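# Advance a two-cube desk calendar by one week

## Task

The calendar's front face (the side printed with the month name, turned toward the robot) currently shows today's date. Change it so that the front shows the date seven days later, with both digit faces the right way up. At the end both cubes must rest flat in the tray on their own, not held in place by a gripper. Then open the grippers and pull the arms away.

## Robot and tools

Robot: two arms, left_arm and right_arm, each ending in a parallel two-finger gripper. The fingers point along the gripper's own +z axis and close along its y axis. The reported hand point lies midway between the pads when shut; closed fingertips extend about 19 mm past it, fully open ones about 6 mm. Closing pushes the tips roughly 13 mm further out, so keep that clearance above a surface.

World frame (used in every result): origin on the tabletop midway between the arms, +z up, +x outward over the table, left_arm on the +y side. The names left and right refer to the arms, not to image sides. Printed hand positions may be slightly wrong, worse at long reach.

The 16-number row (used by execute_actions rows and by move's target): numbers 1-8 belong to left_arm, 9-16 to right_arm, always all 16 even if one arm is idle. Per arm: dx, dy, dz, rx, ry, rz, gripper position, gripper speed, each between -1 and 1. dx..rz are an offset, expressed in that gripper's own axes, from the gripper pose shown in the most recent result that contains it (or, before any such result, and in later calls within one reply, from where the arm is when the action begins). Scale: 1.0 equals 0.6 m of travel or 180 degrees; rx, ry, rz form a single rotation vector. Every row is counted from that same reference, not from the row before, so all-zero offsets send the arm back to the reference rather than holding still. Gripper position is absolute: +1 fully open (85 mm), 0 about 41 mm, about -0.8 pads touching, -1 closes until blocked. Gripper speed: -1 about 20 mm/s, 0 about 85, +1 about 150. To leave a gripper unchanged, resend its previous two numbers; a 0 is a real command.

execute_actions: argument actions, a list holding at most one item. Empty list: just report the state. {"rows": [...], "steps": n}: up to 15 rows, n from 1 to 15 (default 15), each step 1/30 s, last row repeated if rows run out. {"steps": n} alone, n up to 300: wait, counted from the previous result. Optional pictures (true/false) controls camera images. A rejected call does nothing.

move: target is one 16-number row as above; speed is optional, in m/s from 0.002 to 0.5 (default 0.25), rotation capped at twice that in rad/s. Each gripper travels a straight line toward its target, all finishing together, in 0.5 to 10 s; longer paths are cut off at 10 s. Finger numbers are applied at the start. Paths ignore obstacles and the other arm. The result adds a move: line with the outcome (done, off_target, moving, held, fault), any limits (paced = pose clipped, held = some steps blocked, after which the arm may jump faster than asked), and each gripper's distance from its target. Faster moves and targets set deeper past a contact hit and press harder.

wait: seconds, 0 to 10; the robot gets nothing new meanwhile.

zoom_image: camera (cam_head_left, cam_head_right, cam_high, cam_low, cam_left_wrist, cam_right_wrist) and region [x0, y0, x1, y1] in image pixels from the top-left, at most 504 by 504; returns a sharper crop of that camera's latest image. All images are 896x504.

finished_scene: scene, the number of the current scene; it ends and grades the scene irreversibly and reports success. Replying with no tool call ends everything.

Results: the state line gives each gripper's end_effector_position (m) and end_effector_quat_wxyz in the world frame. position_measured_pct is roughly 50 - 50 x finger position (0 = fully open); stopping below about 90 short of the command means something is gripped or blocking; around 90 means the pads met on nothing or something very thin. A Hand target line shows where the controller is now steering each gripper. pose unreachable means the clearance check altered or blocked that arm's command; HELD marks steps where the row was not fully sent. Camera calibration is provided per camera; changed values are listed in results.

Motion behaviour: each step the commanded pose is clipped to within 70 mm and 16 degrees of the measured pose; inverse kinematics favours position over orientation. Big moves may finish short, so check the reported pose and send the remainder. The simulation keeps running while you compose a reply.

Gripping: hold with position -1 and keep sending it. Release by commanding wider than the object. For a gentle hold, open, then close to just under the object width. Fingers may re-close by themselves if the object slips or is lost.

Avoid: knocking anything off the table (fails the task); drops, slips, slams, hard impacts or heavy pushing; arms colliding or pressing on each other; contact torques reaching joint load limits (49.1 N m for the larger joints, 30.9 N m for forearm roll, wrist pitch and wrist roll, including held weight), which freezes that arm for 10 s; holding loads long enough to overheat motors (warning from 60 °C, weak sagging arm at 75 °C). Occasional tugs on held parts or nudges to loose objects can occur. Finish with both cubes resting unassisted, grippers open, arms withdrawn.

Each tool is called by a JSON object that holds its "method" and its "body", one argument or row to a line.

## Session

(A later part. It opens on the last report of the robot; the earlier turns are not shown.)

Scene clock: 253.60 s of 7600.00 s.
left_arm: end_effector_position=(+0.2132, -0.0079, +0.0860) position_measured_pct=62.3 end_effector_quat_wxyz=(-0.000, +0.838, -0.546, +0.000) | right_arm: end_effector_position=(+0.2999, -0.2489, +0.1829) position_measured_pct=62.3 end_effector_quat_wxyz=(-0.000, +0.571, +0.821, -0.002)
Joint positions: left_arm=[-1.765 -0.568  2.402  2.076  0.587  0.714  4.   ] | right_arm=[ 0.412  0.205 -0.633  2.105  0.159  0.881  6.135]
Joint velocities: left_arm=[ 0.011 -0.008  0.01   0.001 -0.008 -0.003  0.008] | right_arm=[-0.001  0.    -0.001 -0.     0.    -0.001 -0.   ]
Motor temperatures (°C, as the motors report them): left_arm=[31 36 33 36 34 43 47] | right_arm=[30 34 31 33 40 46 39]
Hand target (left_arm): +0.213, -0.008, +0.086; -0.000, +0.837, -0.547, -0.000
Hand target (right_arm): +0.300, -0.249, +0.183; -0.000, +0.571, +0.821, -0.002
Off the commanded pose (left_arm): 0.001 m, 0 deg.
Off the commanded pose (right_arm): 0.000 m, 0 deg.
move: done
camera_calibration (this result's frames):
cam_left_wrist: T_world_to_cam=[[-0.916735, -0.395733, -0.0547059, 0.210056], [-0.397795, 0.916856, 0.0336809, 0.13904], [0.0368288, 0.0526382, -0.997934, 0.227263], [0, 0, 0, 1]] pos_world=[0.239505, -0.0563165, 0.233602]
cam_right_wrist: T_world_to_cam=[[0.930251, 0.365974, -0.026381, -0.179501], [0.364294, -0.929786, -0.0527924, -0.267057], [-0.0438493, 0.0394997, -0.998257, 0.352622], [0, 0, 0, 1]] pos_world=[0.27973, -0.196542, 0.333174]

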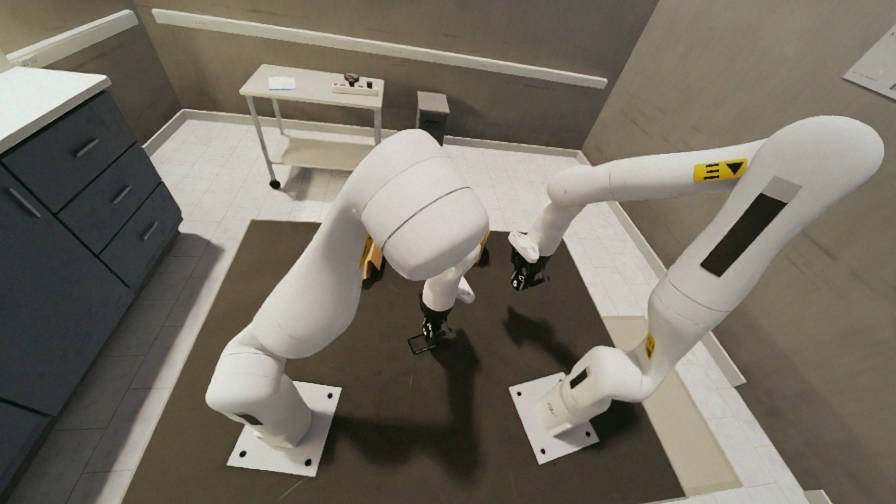

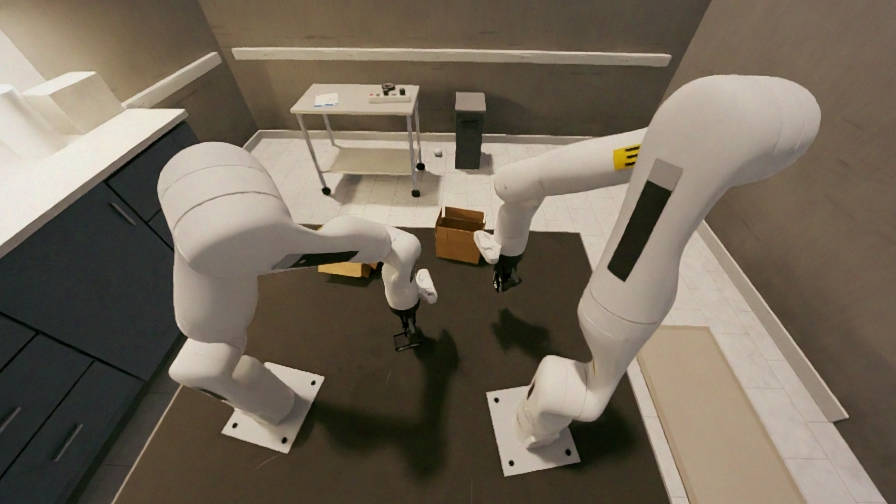

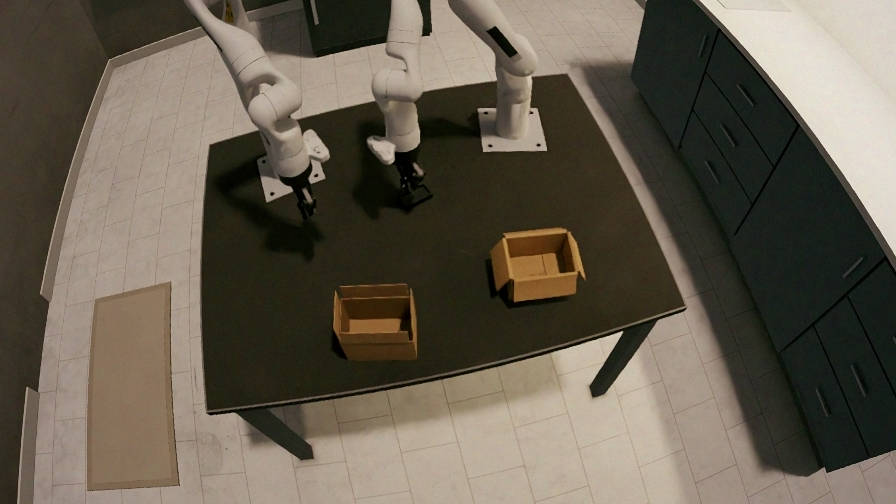

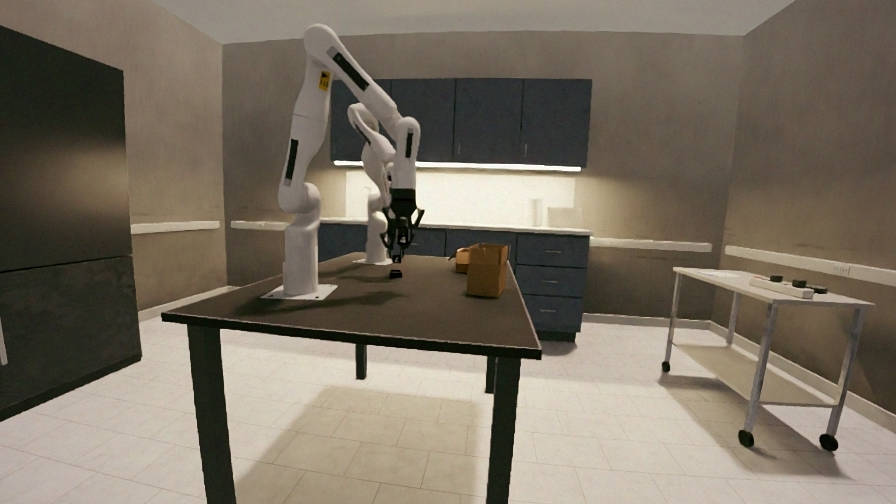

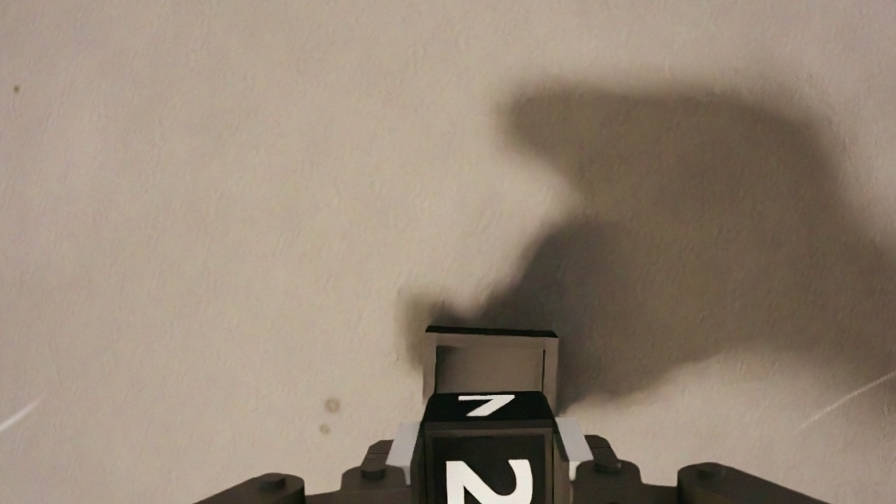

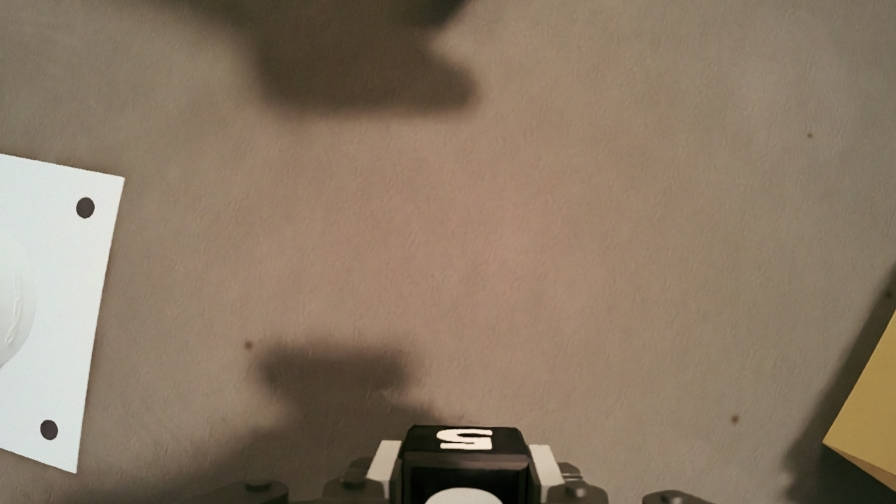

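{"method": "move", "body": {
  "target": [0,0,0.04,0,0,0.013,-1,0,0,0,0,0,0,0,-1,0],
  "speed": 0.08
}}

{"method": "zoom_image", "body": {
  "camera": "cam_left_wrist",
  "region": [380,280,600,504]
}}

Scene clock: 256.27 s of 7600.00 s.
left_arm: end_effector_position=(+0.2130, -0.0082, +0.0621) position_measured_pct=62.3 end_effector_quat_wxyz=(+0.000, +0.826, -0.563, +0.000) | right_arm: end_effector_position=(+0.2999, -0.2489, +0.1829) position_measured_pct=62.3 end_effector_quat_wxyz=(-0.000, +0.571, +0.821, -0.002)
Joint positions: left_arm=[-1.812 -0.613  2.466  2.096  0.641  0.646  3.915] | right_arm=[ 0.412  0.205 -0.633  2.105  0.159  0.881  6.135]
Joint velocities: left_arm=[-0.006 -0.004 -0.003 -0.002  0.001  0.001 -0.002] | right_arm=[-0.001  0.    -0.    -0.    -0.    -0.001  0.   ]
Motor temperatures (°C, as the motors report them): left_arm=[31 36 33 36 34 43 47] | right_arm=[30 34 31 33 40 46 39]
Hand target (left_arm): +0.213, -0.008, +0.062; -0.000, +0.827, -0.563, +0.000
Hand target (right_arm): +0.300, -0.249, +0.183; -0.000, +0.571, +0.821, -0.002
Off the commanded pose (left_arm): 0.000 m, 0 deg.
Off the commanded pose (right_arm): 0.000 m, 0 deg.
move: done
camera_calibration (this result's frames):
cam_left_wrist: T_world_to_cam=[[-0.932398, -0.357288, -0.0545877, 0.212116], [-0.35932, 0.932622, 0.0332473, 0.131986], [0.0390309, 0.0506141, -0.997955, 0.202978], [0, 0, 0, 1]] pos_world=[0.237279, -0.05758, 0.209754]
cam_right_wrist: T_world_to_cam=[[0.930251, 0.365974, -0.0263787, -0.179502], [0.364294, -0.929786, -0.052793, -0.267057], [-0.0438475, 0.0395012, -0.998257, 0.352623], [0, 0, 0, 1]] pos_world=[0.279731, -0.196542, 0.333174]

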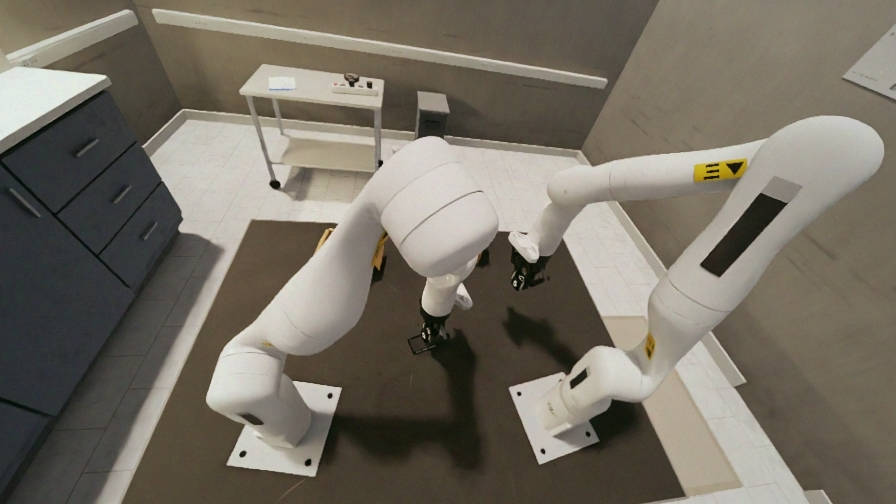

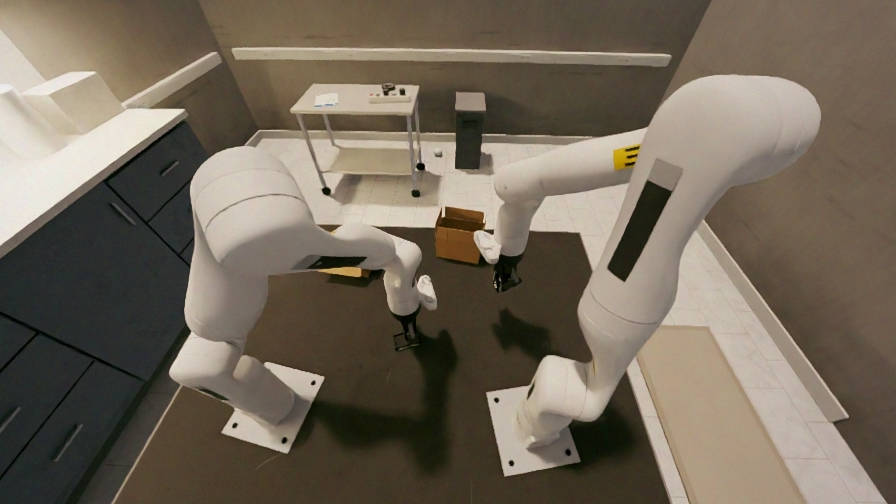

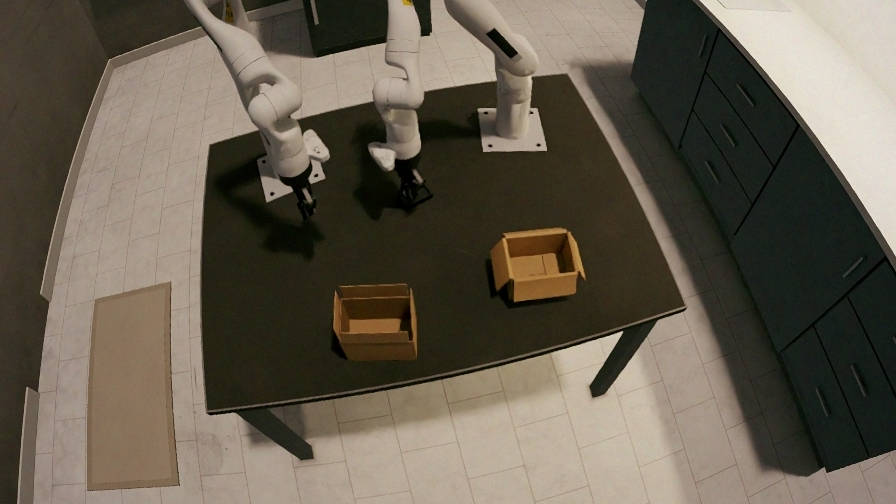

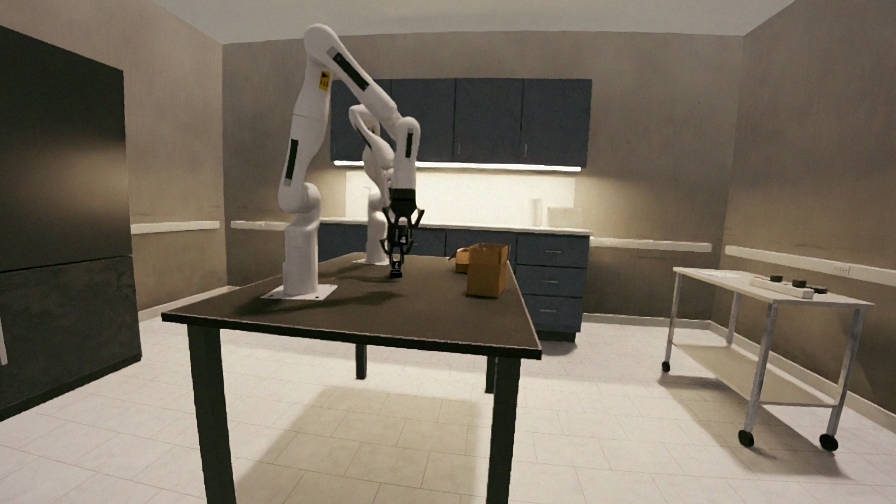

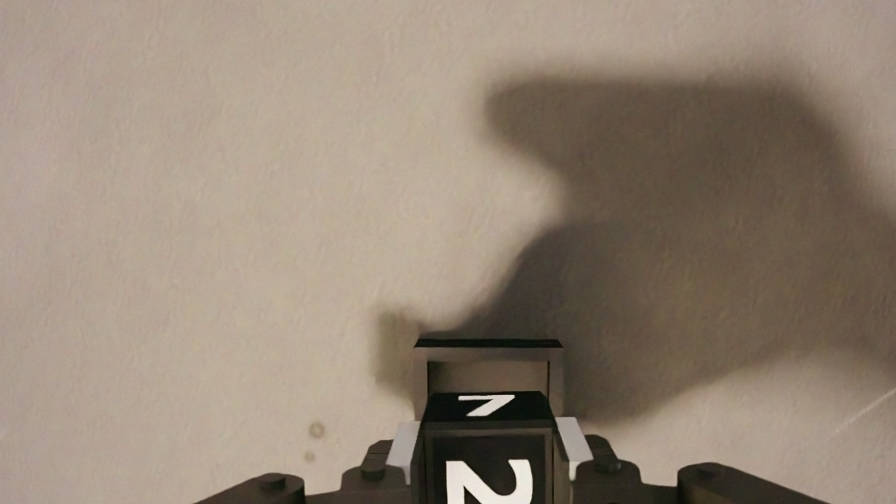

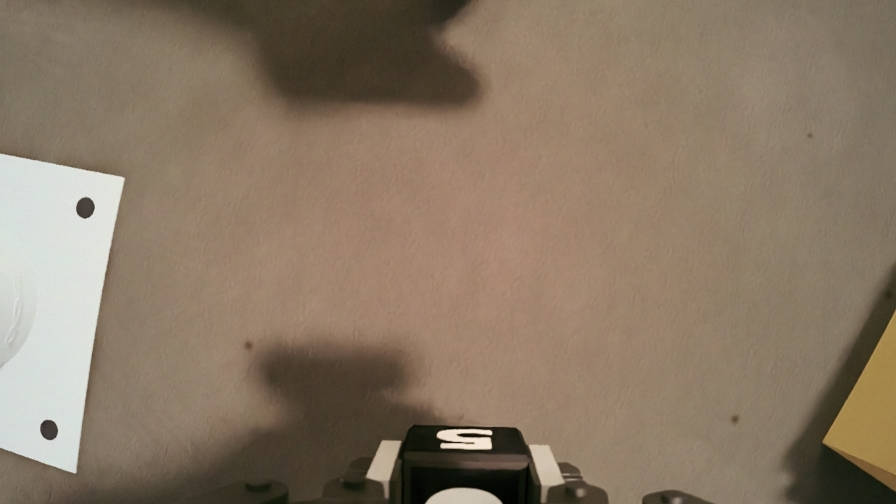

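Region (380, 280, 600, 504) of cam_left_wrist's 896x504 image, scaled by 2.250; it fills the left 495 columns of this view, and the rest is white.

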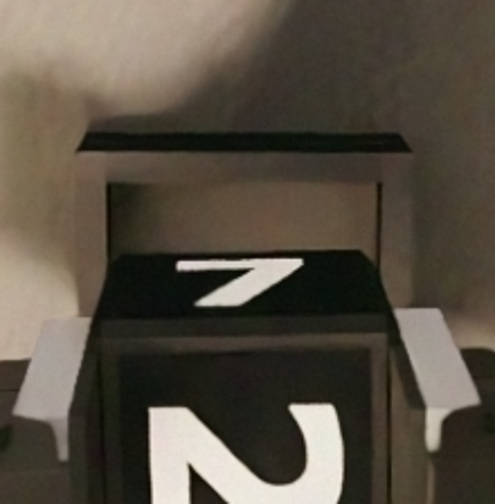

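{"method": "move", "body": {
  "target": [0.006,0,0,0,0,0,-1,0,0,0,0,0,0,0,-1,0],
  "speed": 0.03
}}

{"method": "move", "body": {
  "target": [0,0,0.034,0,0,0,-1,0,0,0,0,0,0,0,-1,0],
  "speed": 0.03
}}

{"method": "zoom_image", "body": {
  "camera": "cam_left_wrist",
  "region": [380,280,600,504]
}}

Scene clock: 261.23 s of 7600.00 s.
left_arm: end_effector_position=(+0.2143, -0.0116, +0.0621) position_measured_pct=62.3 end_effector_quat_wxyz=(+0.000, +0.826, -0.563, +0.000) | right_arm: end_effector_position=(+0.2999, -0.2489, +0.1829) position_measured_pct=62.3 end_effector_quat_wxyz=(-0.000, +0.571, +0.821, -0.002)
Joint positions: left_arm=[-1.812 -0.618  2.465  2.084  0.64   0.653  3.919] | right_arm=[ 0.412  0.205 -0.633  2.105  0.159  0.881  6.135]
Joint velocities: left_arm=[-0.    -0.001  0.001 -0.     0.    -0.    -0.001] | right_arm=[-0. -0.  0. -0. -0. -0.  0.]
Motor temperatures (°C, as the motors report them): left_arm=[31 36 33 36 34 43 47] | right_arm=[30 34 31 33 40 46 39]
Hand target (left_arm): +0.214, -0.012, +0.062; +0.000, +0.826, -0.563, +0.000
Hand target (right_arm): +0.300, -0.249, +0.183; -0.000, +0.571, +0.821, -0.002
Off the commanded pose (left_arm): 0.000 m, 0 deg.
Off the commanded pose (right_arm): 0.000 m, 0 deg.
After step 90, 1.27 s passed at rest.
move: done
camera_calibration (this result's frames):
cam_left_wrist: T_world_to_cam=[[-0.932397, -0.35729, -0.0545812, 0.212135], [-0.35932, 0.932624, 0.0331939, 0.135597], [0.0390439, 0.050562, -0.997957, 0.203121], [0, 0, 0, 1]] pos_world=[0.238587, -0.0609377, 0.209784]
cam_right_wrist: T_world_to_cam=[[0.930251, 0.365974, -0.0263764, -0.179504], [0.364295, -0.929786, -0.0527937, -0.267057], [-0.0438456, 0.0395026, -0.998257, 0.352623], [0, 0, 0, 1]] pos_world=[0.279732, -0.196541, 0.333174]

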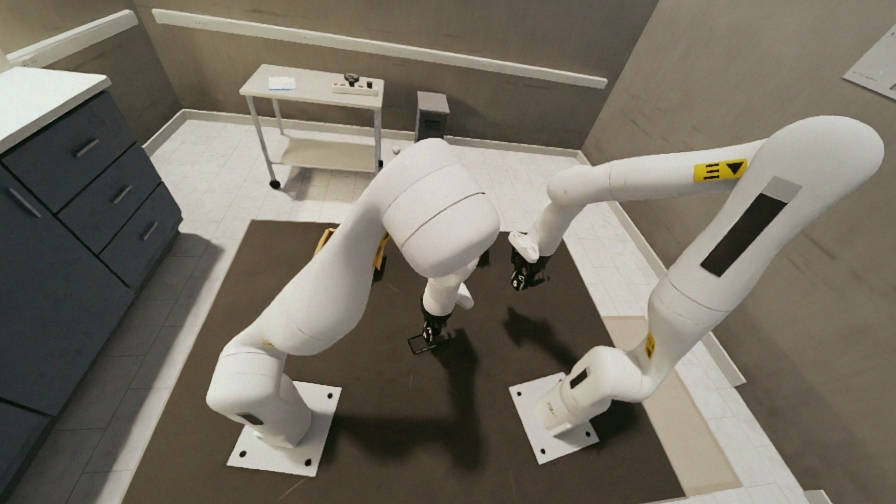

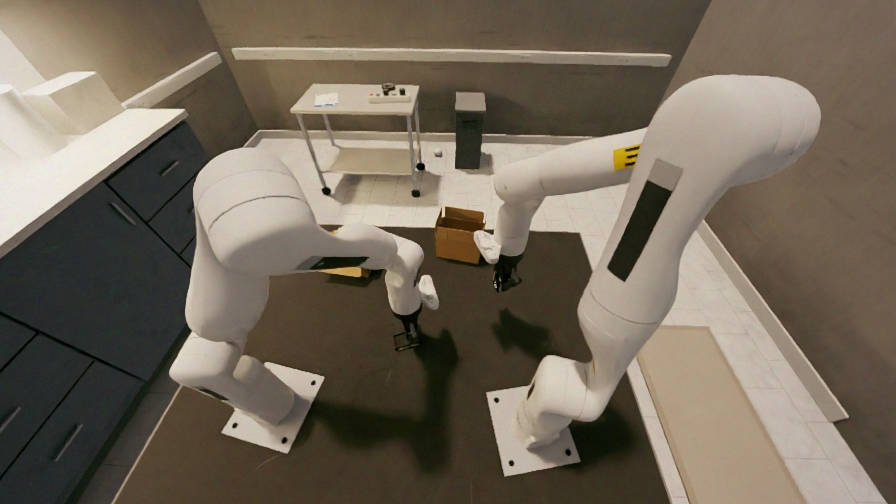

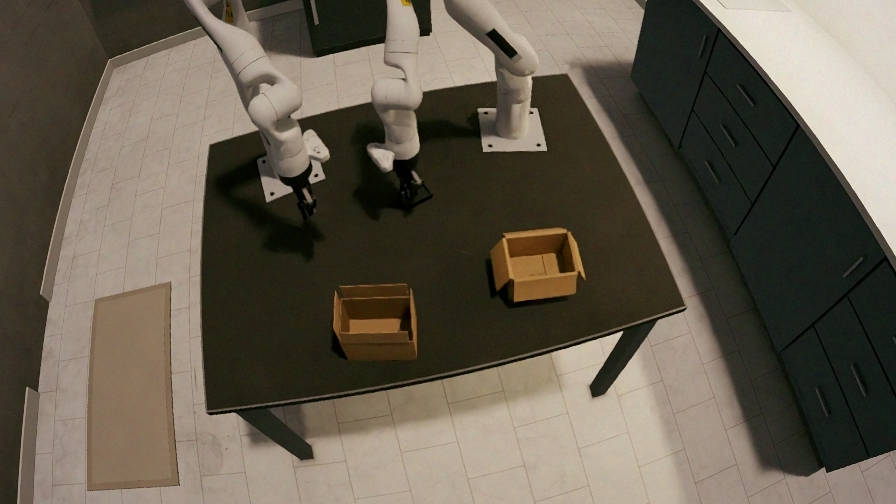

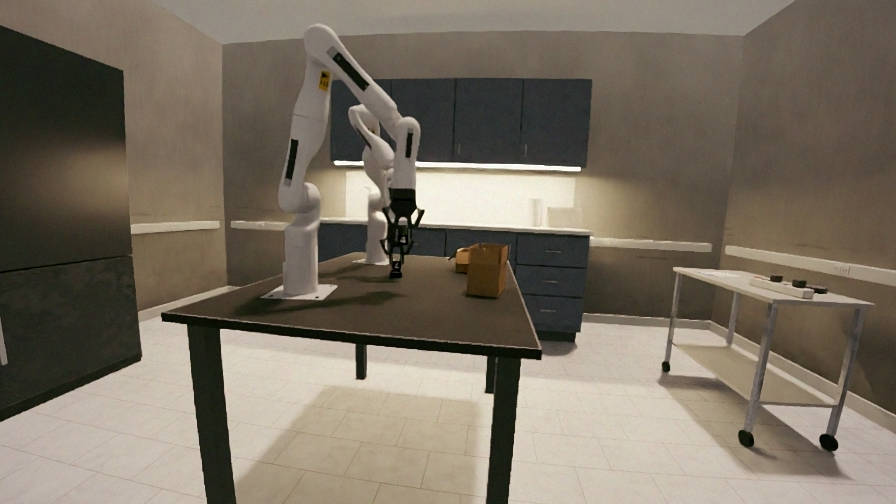

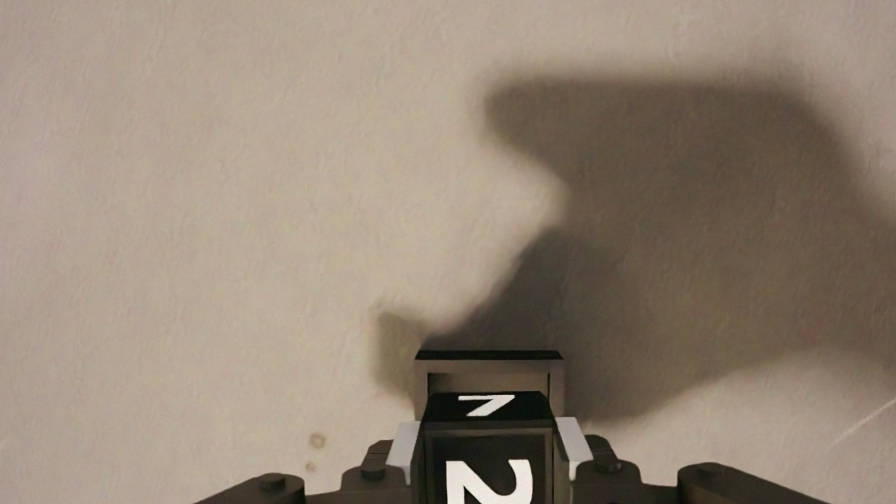

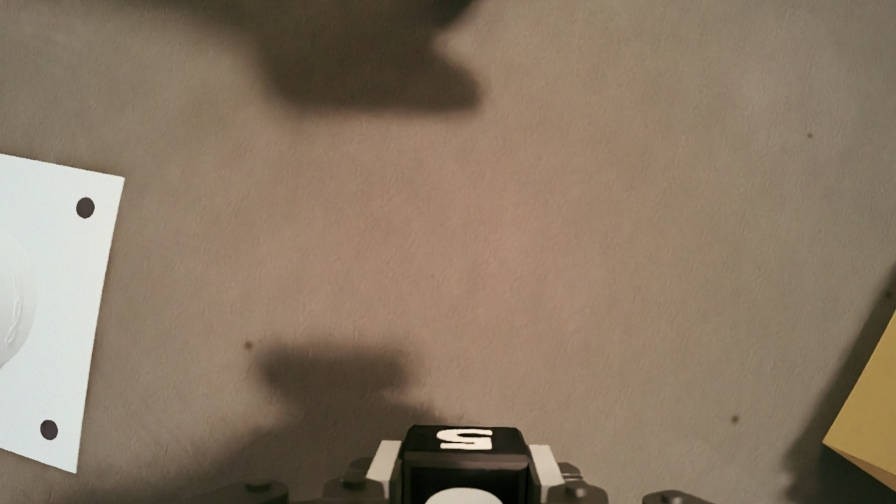

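Scene clock: 262.13 s of 7600.00 s.
left_arm: end_effector_position=(+0.2143, -0.0120, +0.0422) position_measured_pct=62.3 end_effector_quat_wxyz=(+0.001, +0.826, -0.563, +0.001) | right_arm: end_effector_position=(+0.2999, -0.2489, +0.1829) position_measured_pct=62.3 end_effector_quat_wxyz=(-0.000, +0.571, +0.821, -0.002)
Joint positions: left_arm=[-1.847 -0.659  2.514  2.097  0.693  0.599  3.875] | right_arm=[ 0.412  0.205 -0.633  2.105  0.159  0.881  6.135]
Joint velocities: left_arm=[-0.002  0.     0.    -0.     0.003  0.001 -0.001] | right_arm=[ 0.    -0.    -0.     0.    -0.     0.001  0.   ]
Motor temperatures (°C, as the motors report them): left_arm=[31 36 33 36 34 43 47] | right_arm=[30 34 31 33 40 46 39]
Hand target (left_arm): +0.214, -0.012, +0.042; +0.000, +0.826, -0.563, +0.000
Hand target (right_arm): +0.300, -0.249, +0.183; -0.000, +0.571, +0.821, -0.002
Off the commanded pose (left_arm): 0.001 m, 0 deg.
Off the commanded pose (right_arm): 0.000 m, 0 deg.
move: done
camera_calibration (this result's frames):
cam_left_wrist: T_world_to_cam=[[-0.932508, -0.357065, -0.0541576, 0.210916], [-0.359023, 0.932783, 0.031902, 0.136658], [0.0391262, 0.0491927, -0.998023, 0.183268], [0, 0, 0, 1]] pos_world=[0.238574, -0.0611767, 0.189969]
cam_right_wrist: T_world_to_cam=[[0.930251, 0.365974, -0.0263743, -0.179506], [0.364294, -0.929786, -0.0527945, -0.267056], [-0.0438439, 0.0395041, -0.998257, 0.352623], [0, 0, 0, 1]] pos_world=[0.279733, -0.196541, 0.333175]

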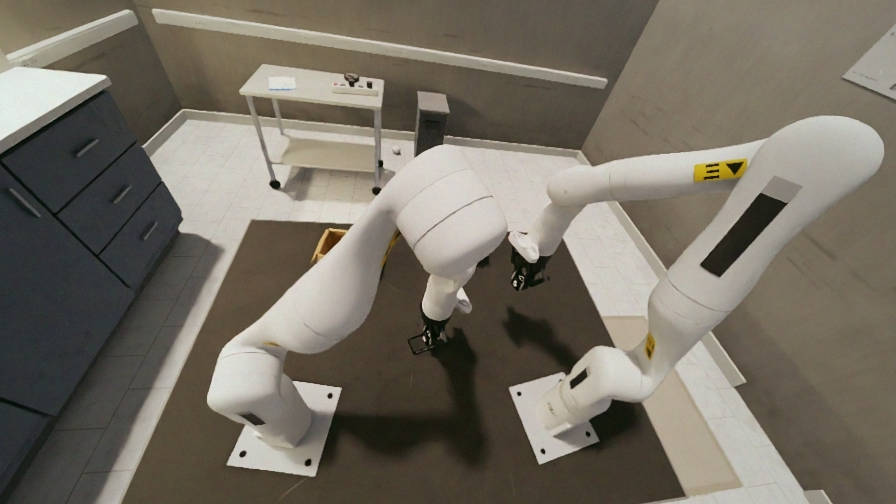

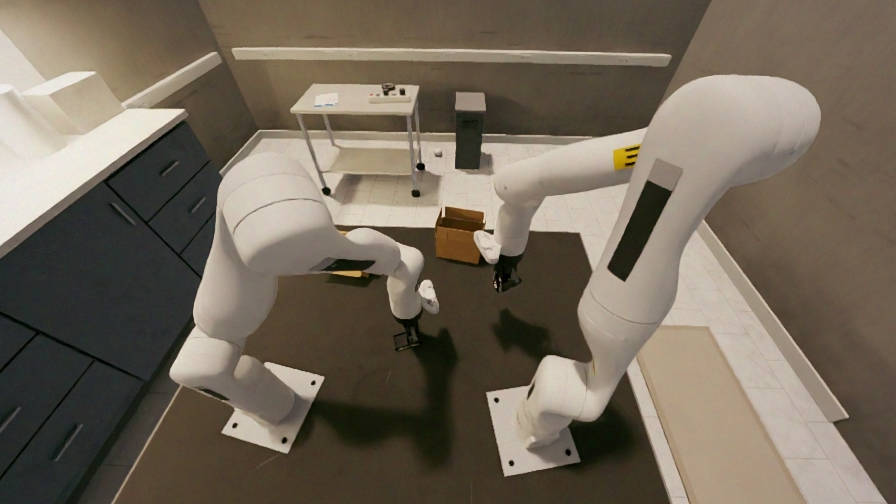

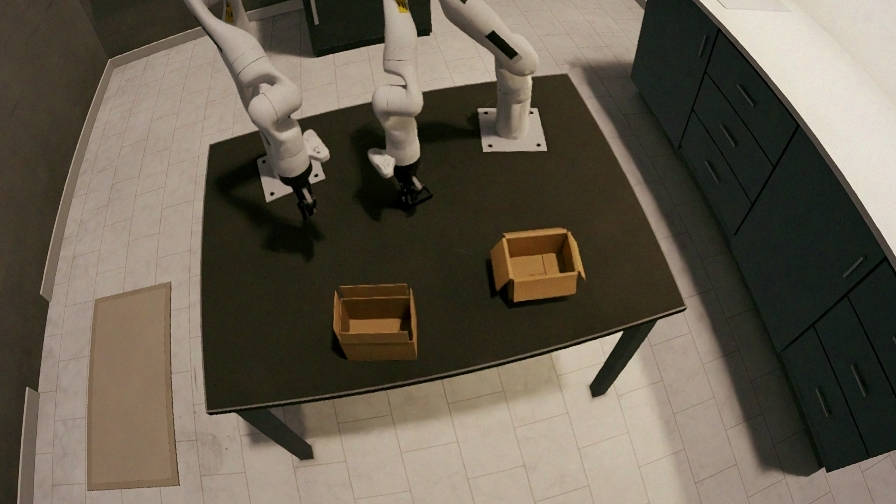

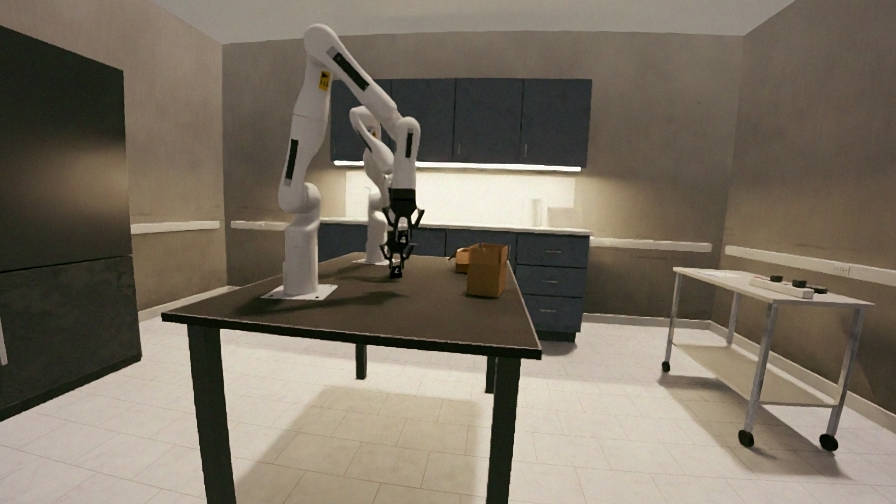

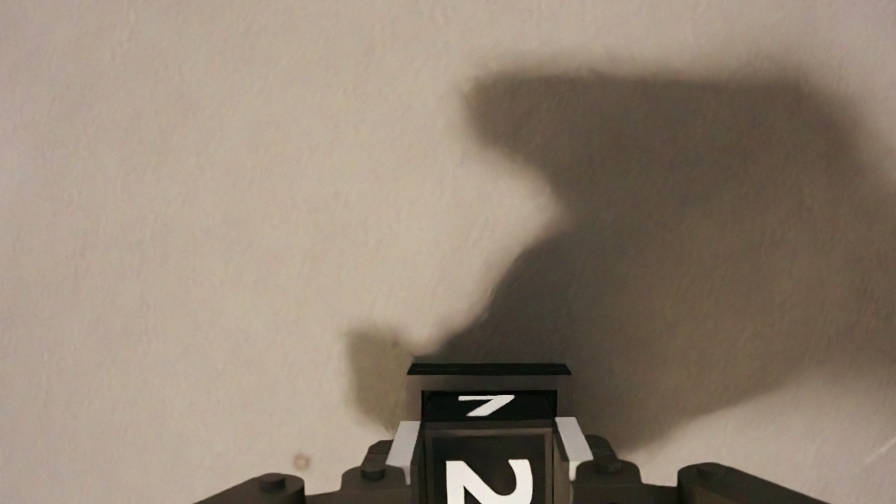

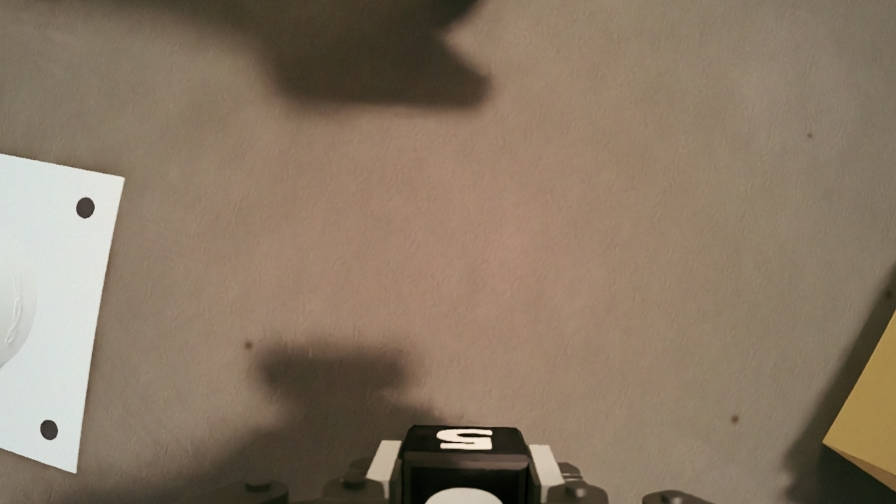

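Region (380, 280, 600, 504) of cam_left_wrist's 896x504 image, scaled by 2.250; it fills the left 495 columns of this view, and the rest is white.

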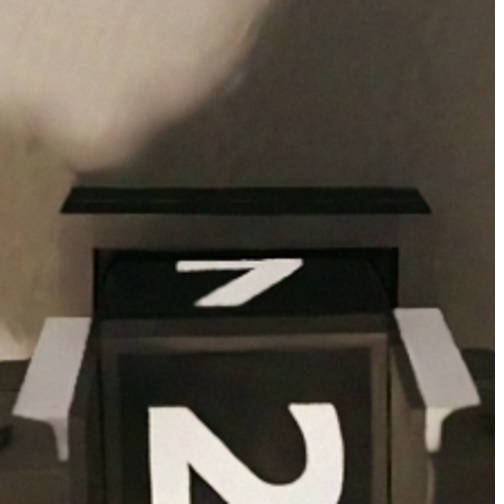

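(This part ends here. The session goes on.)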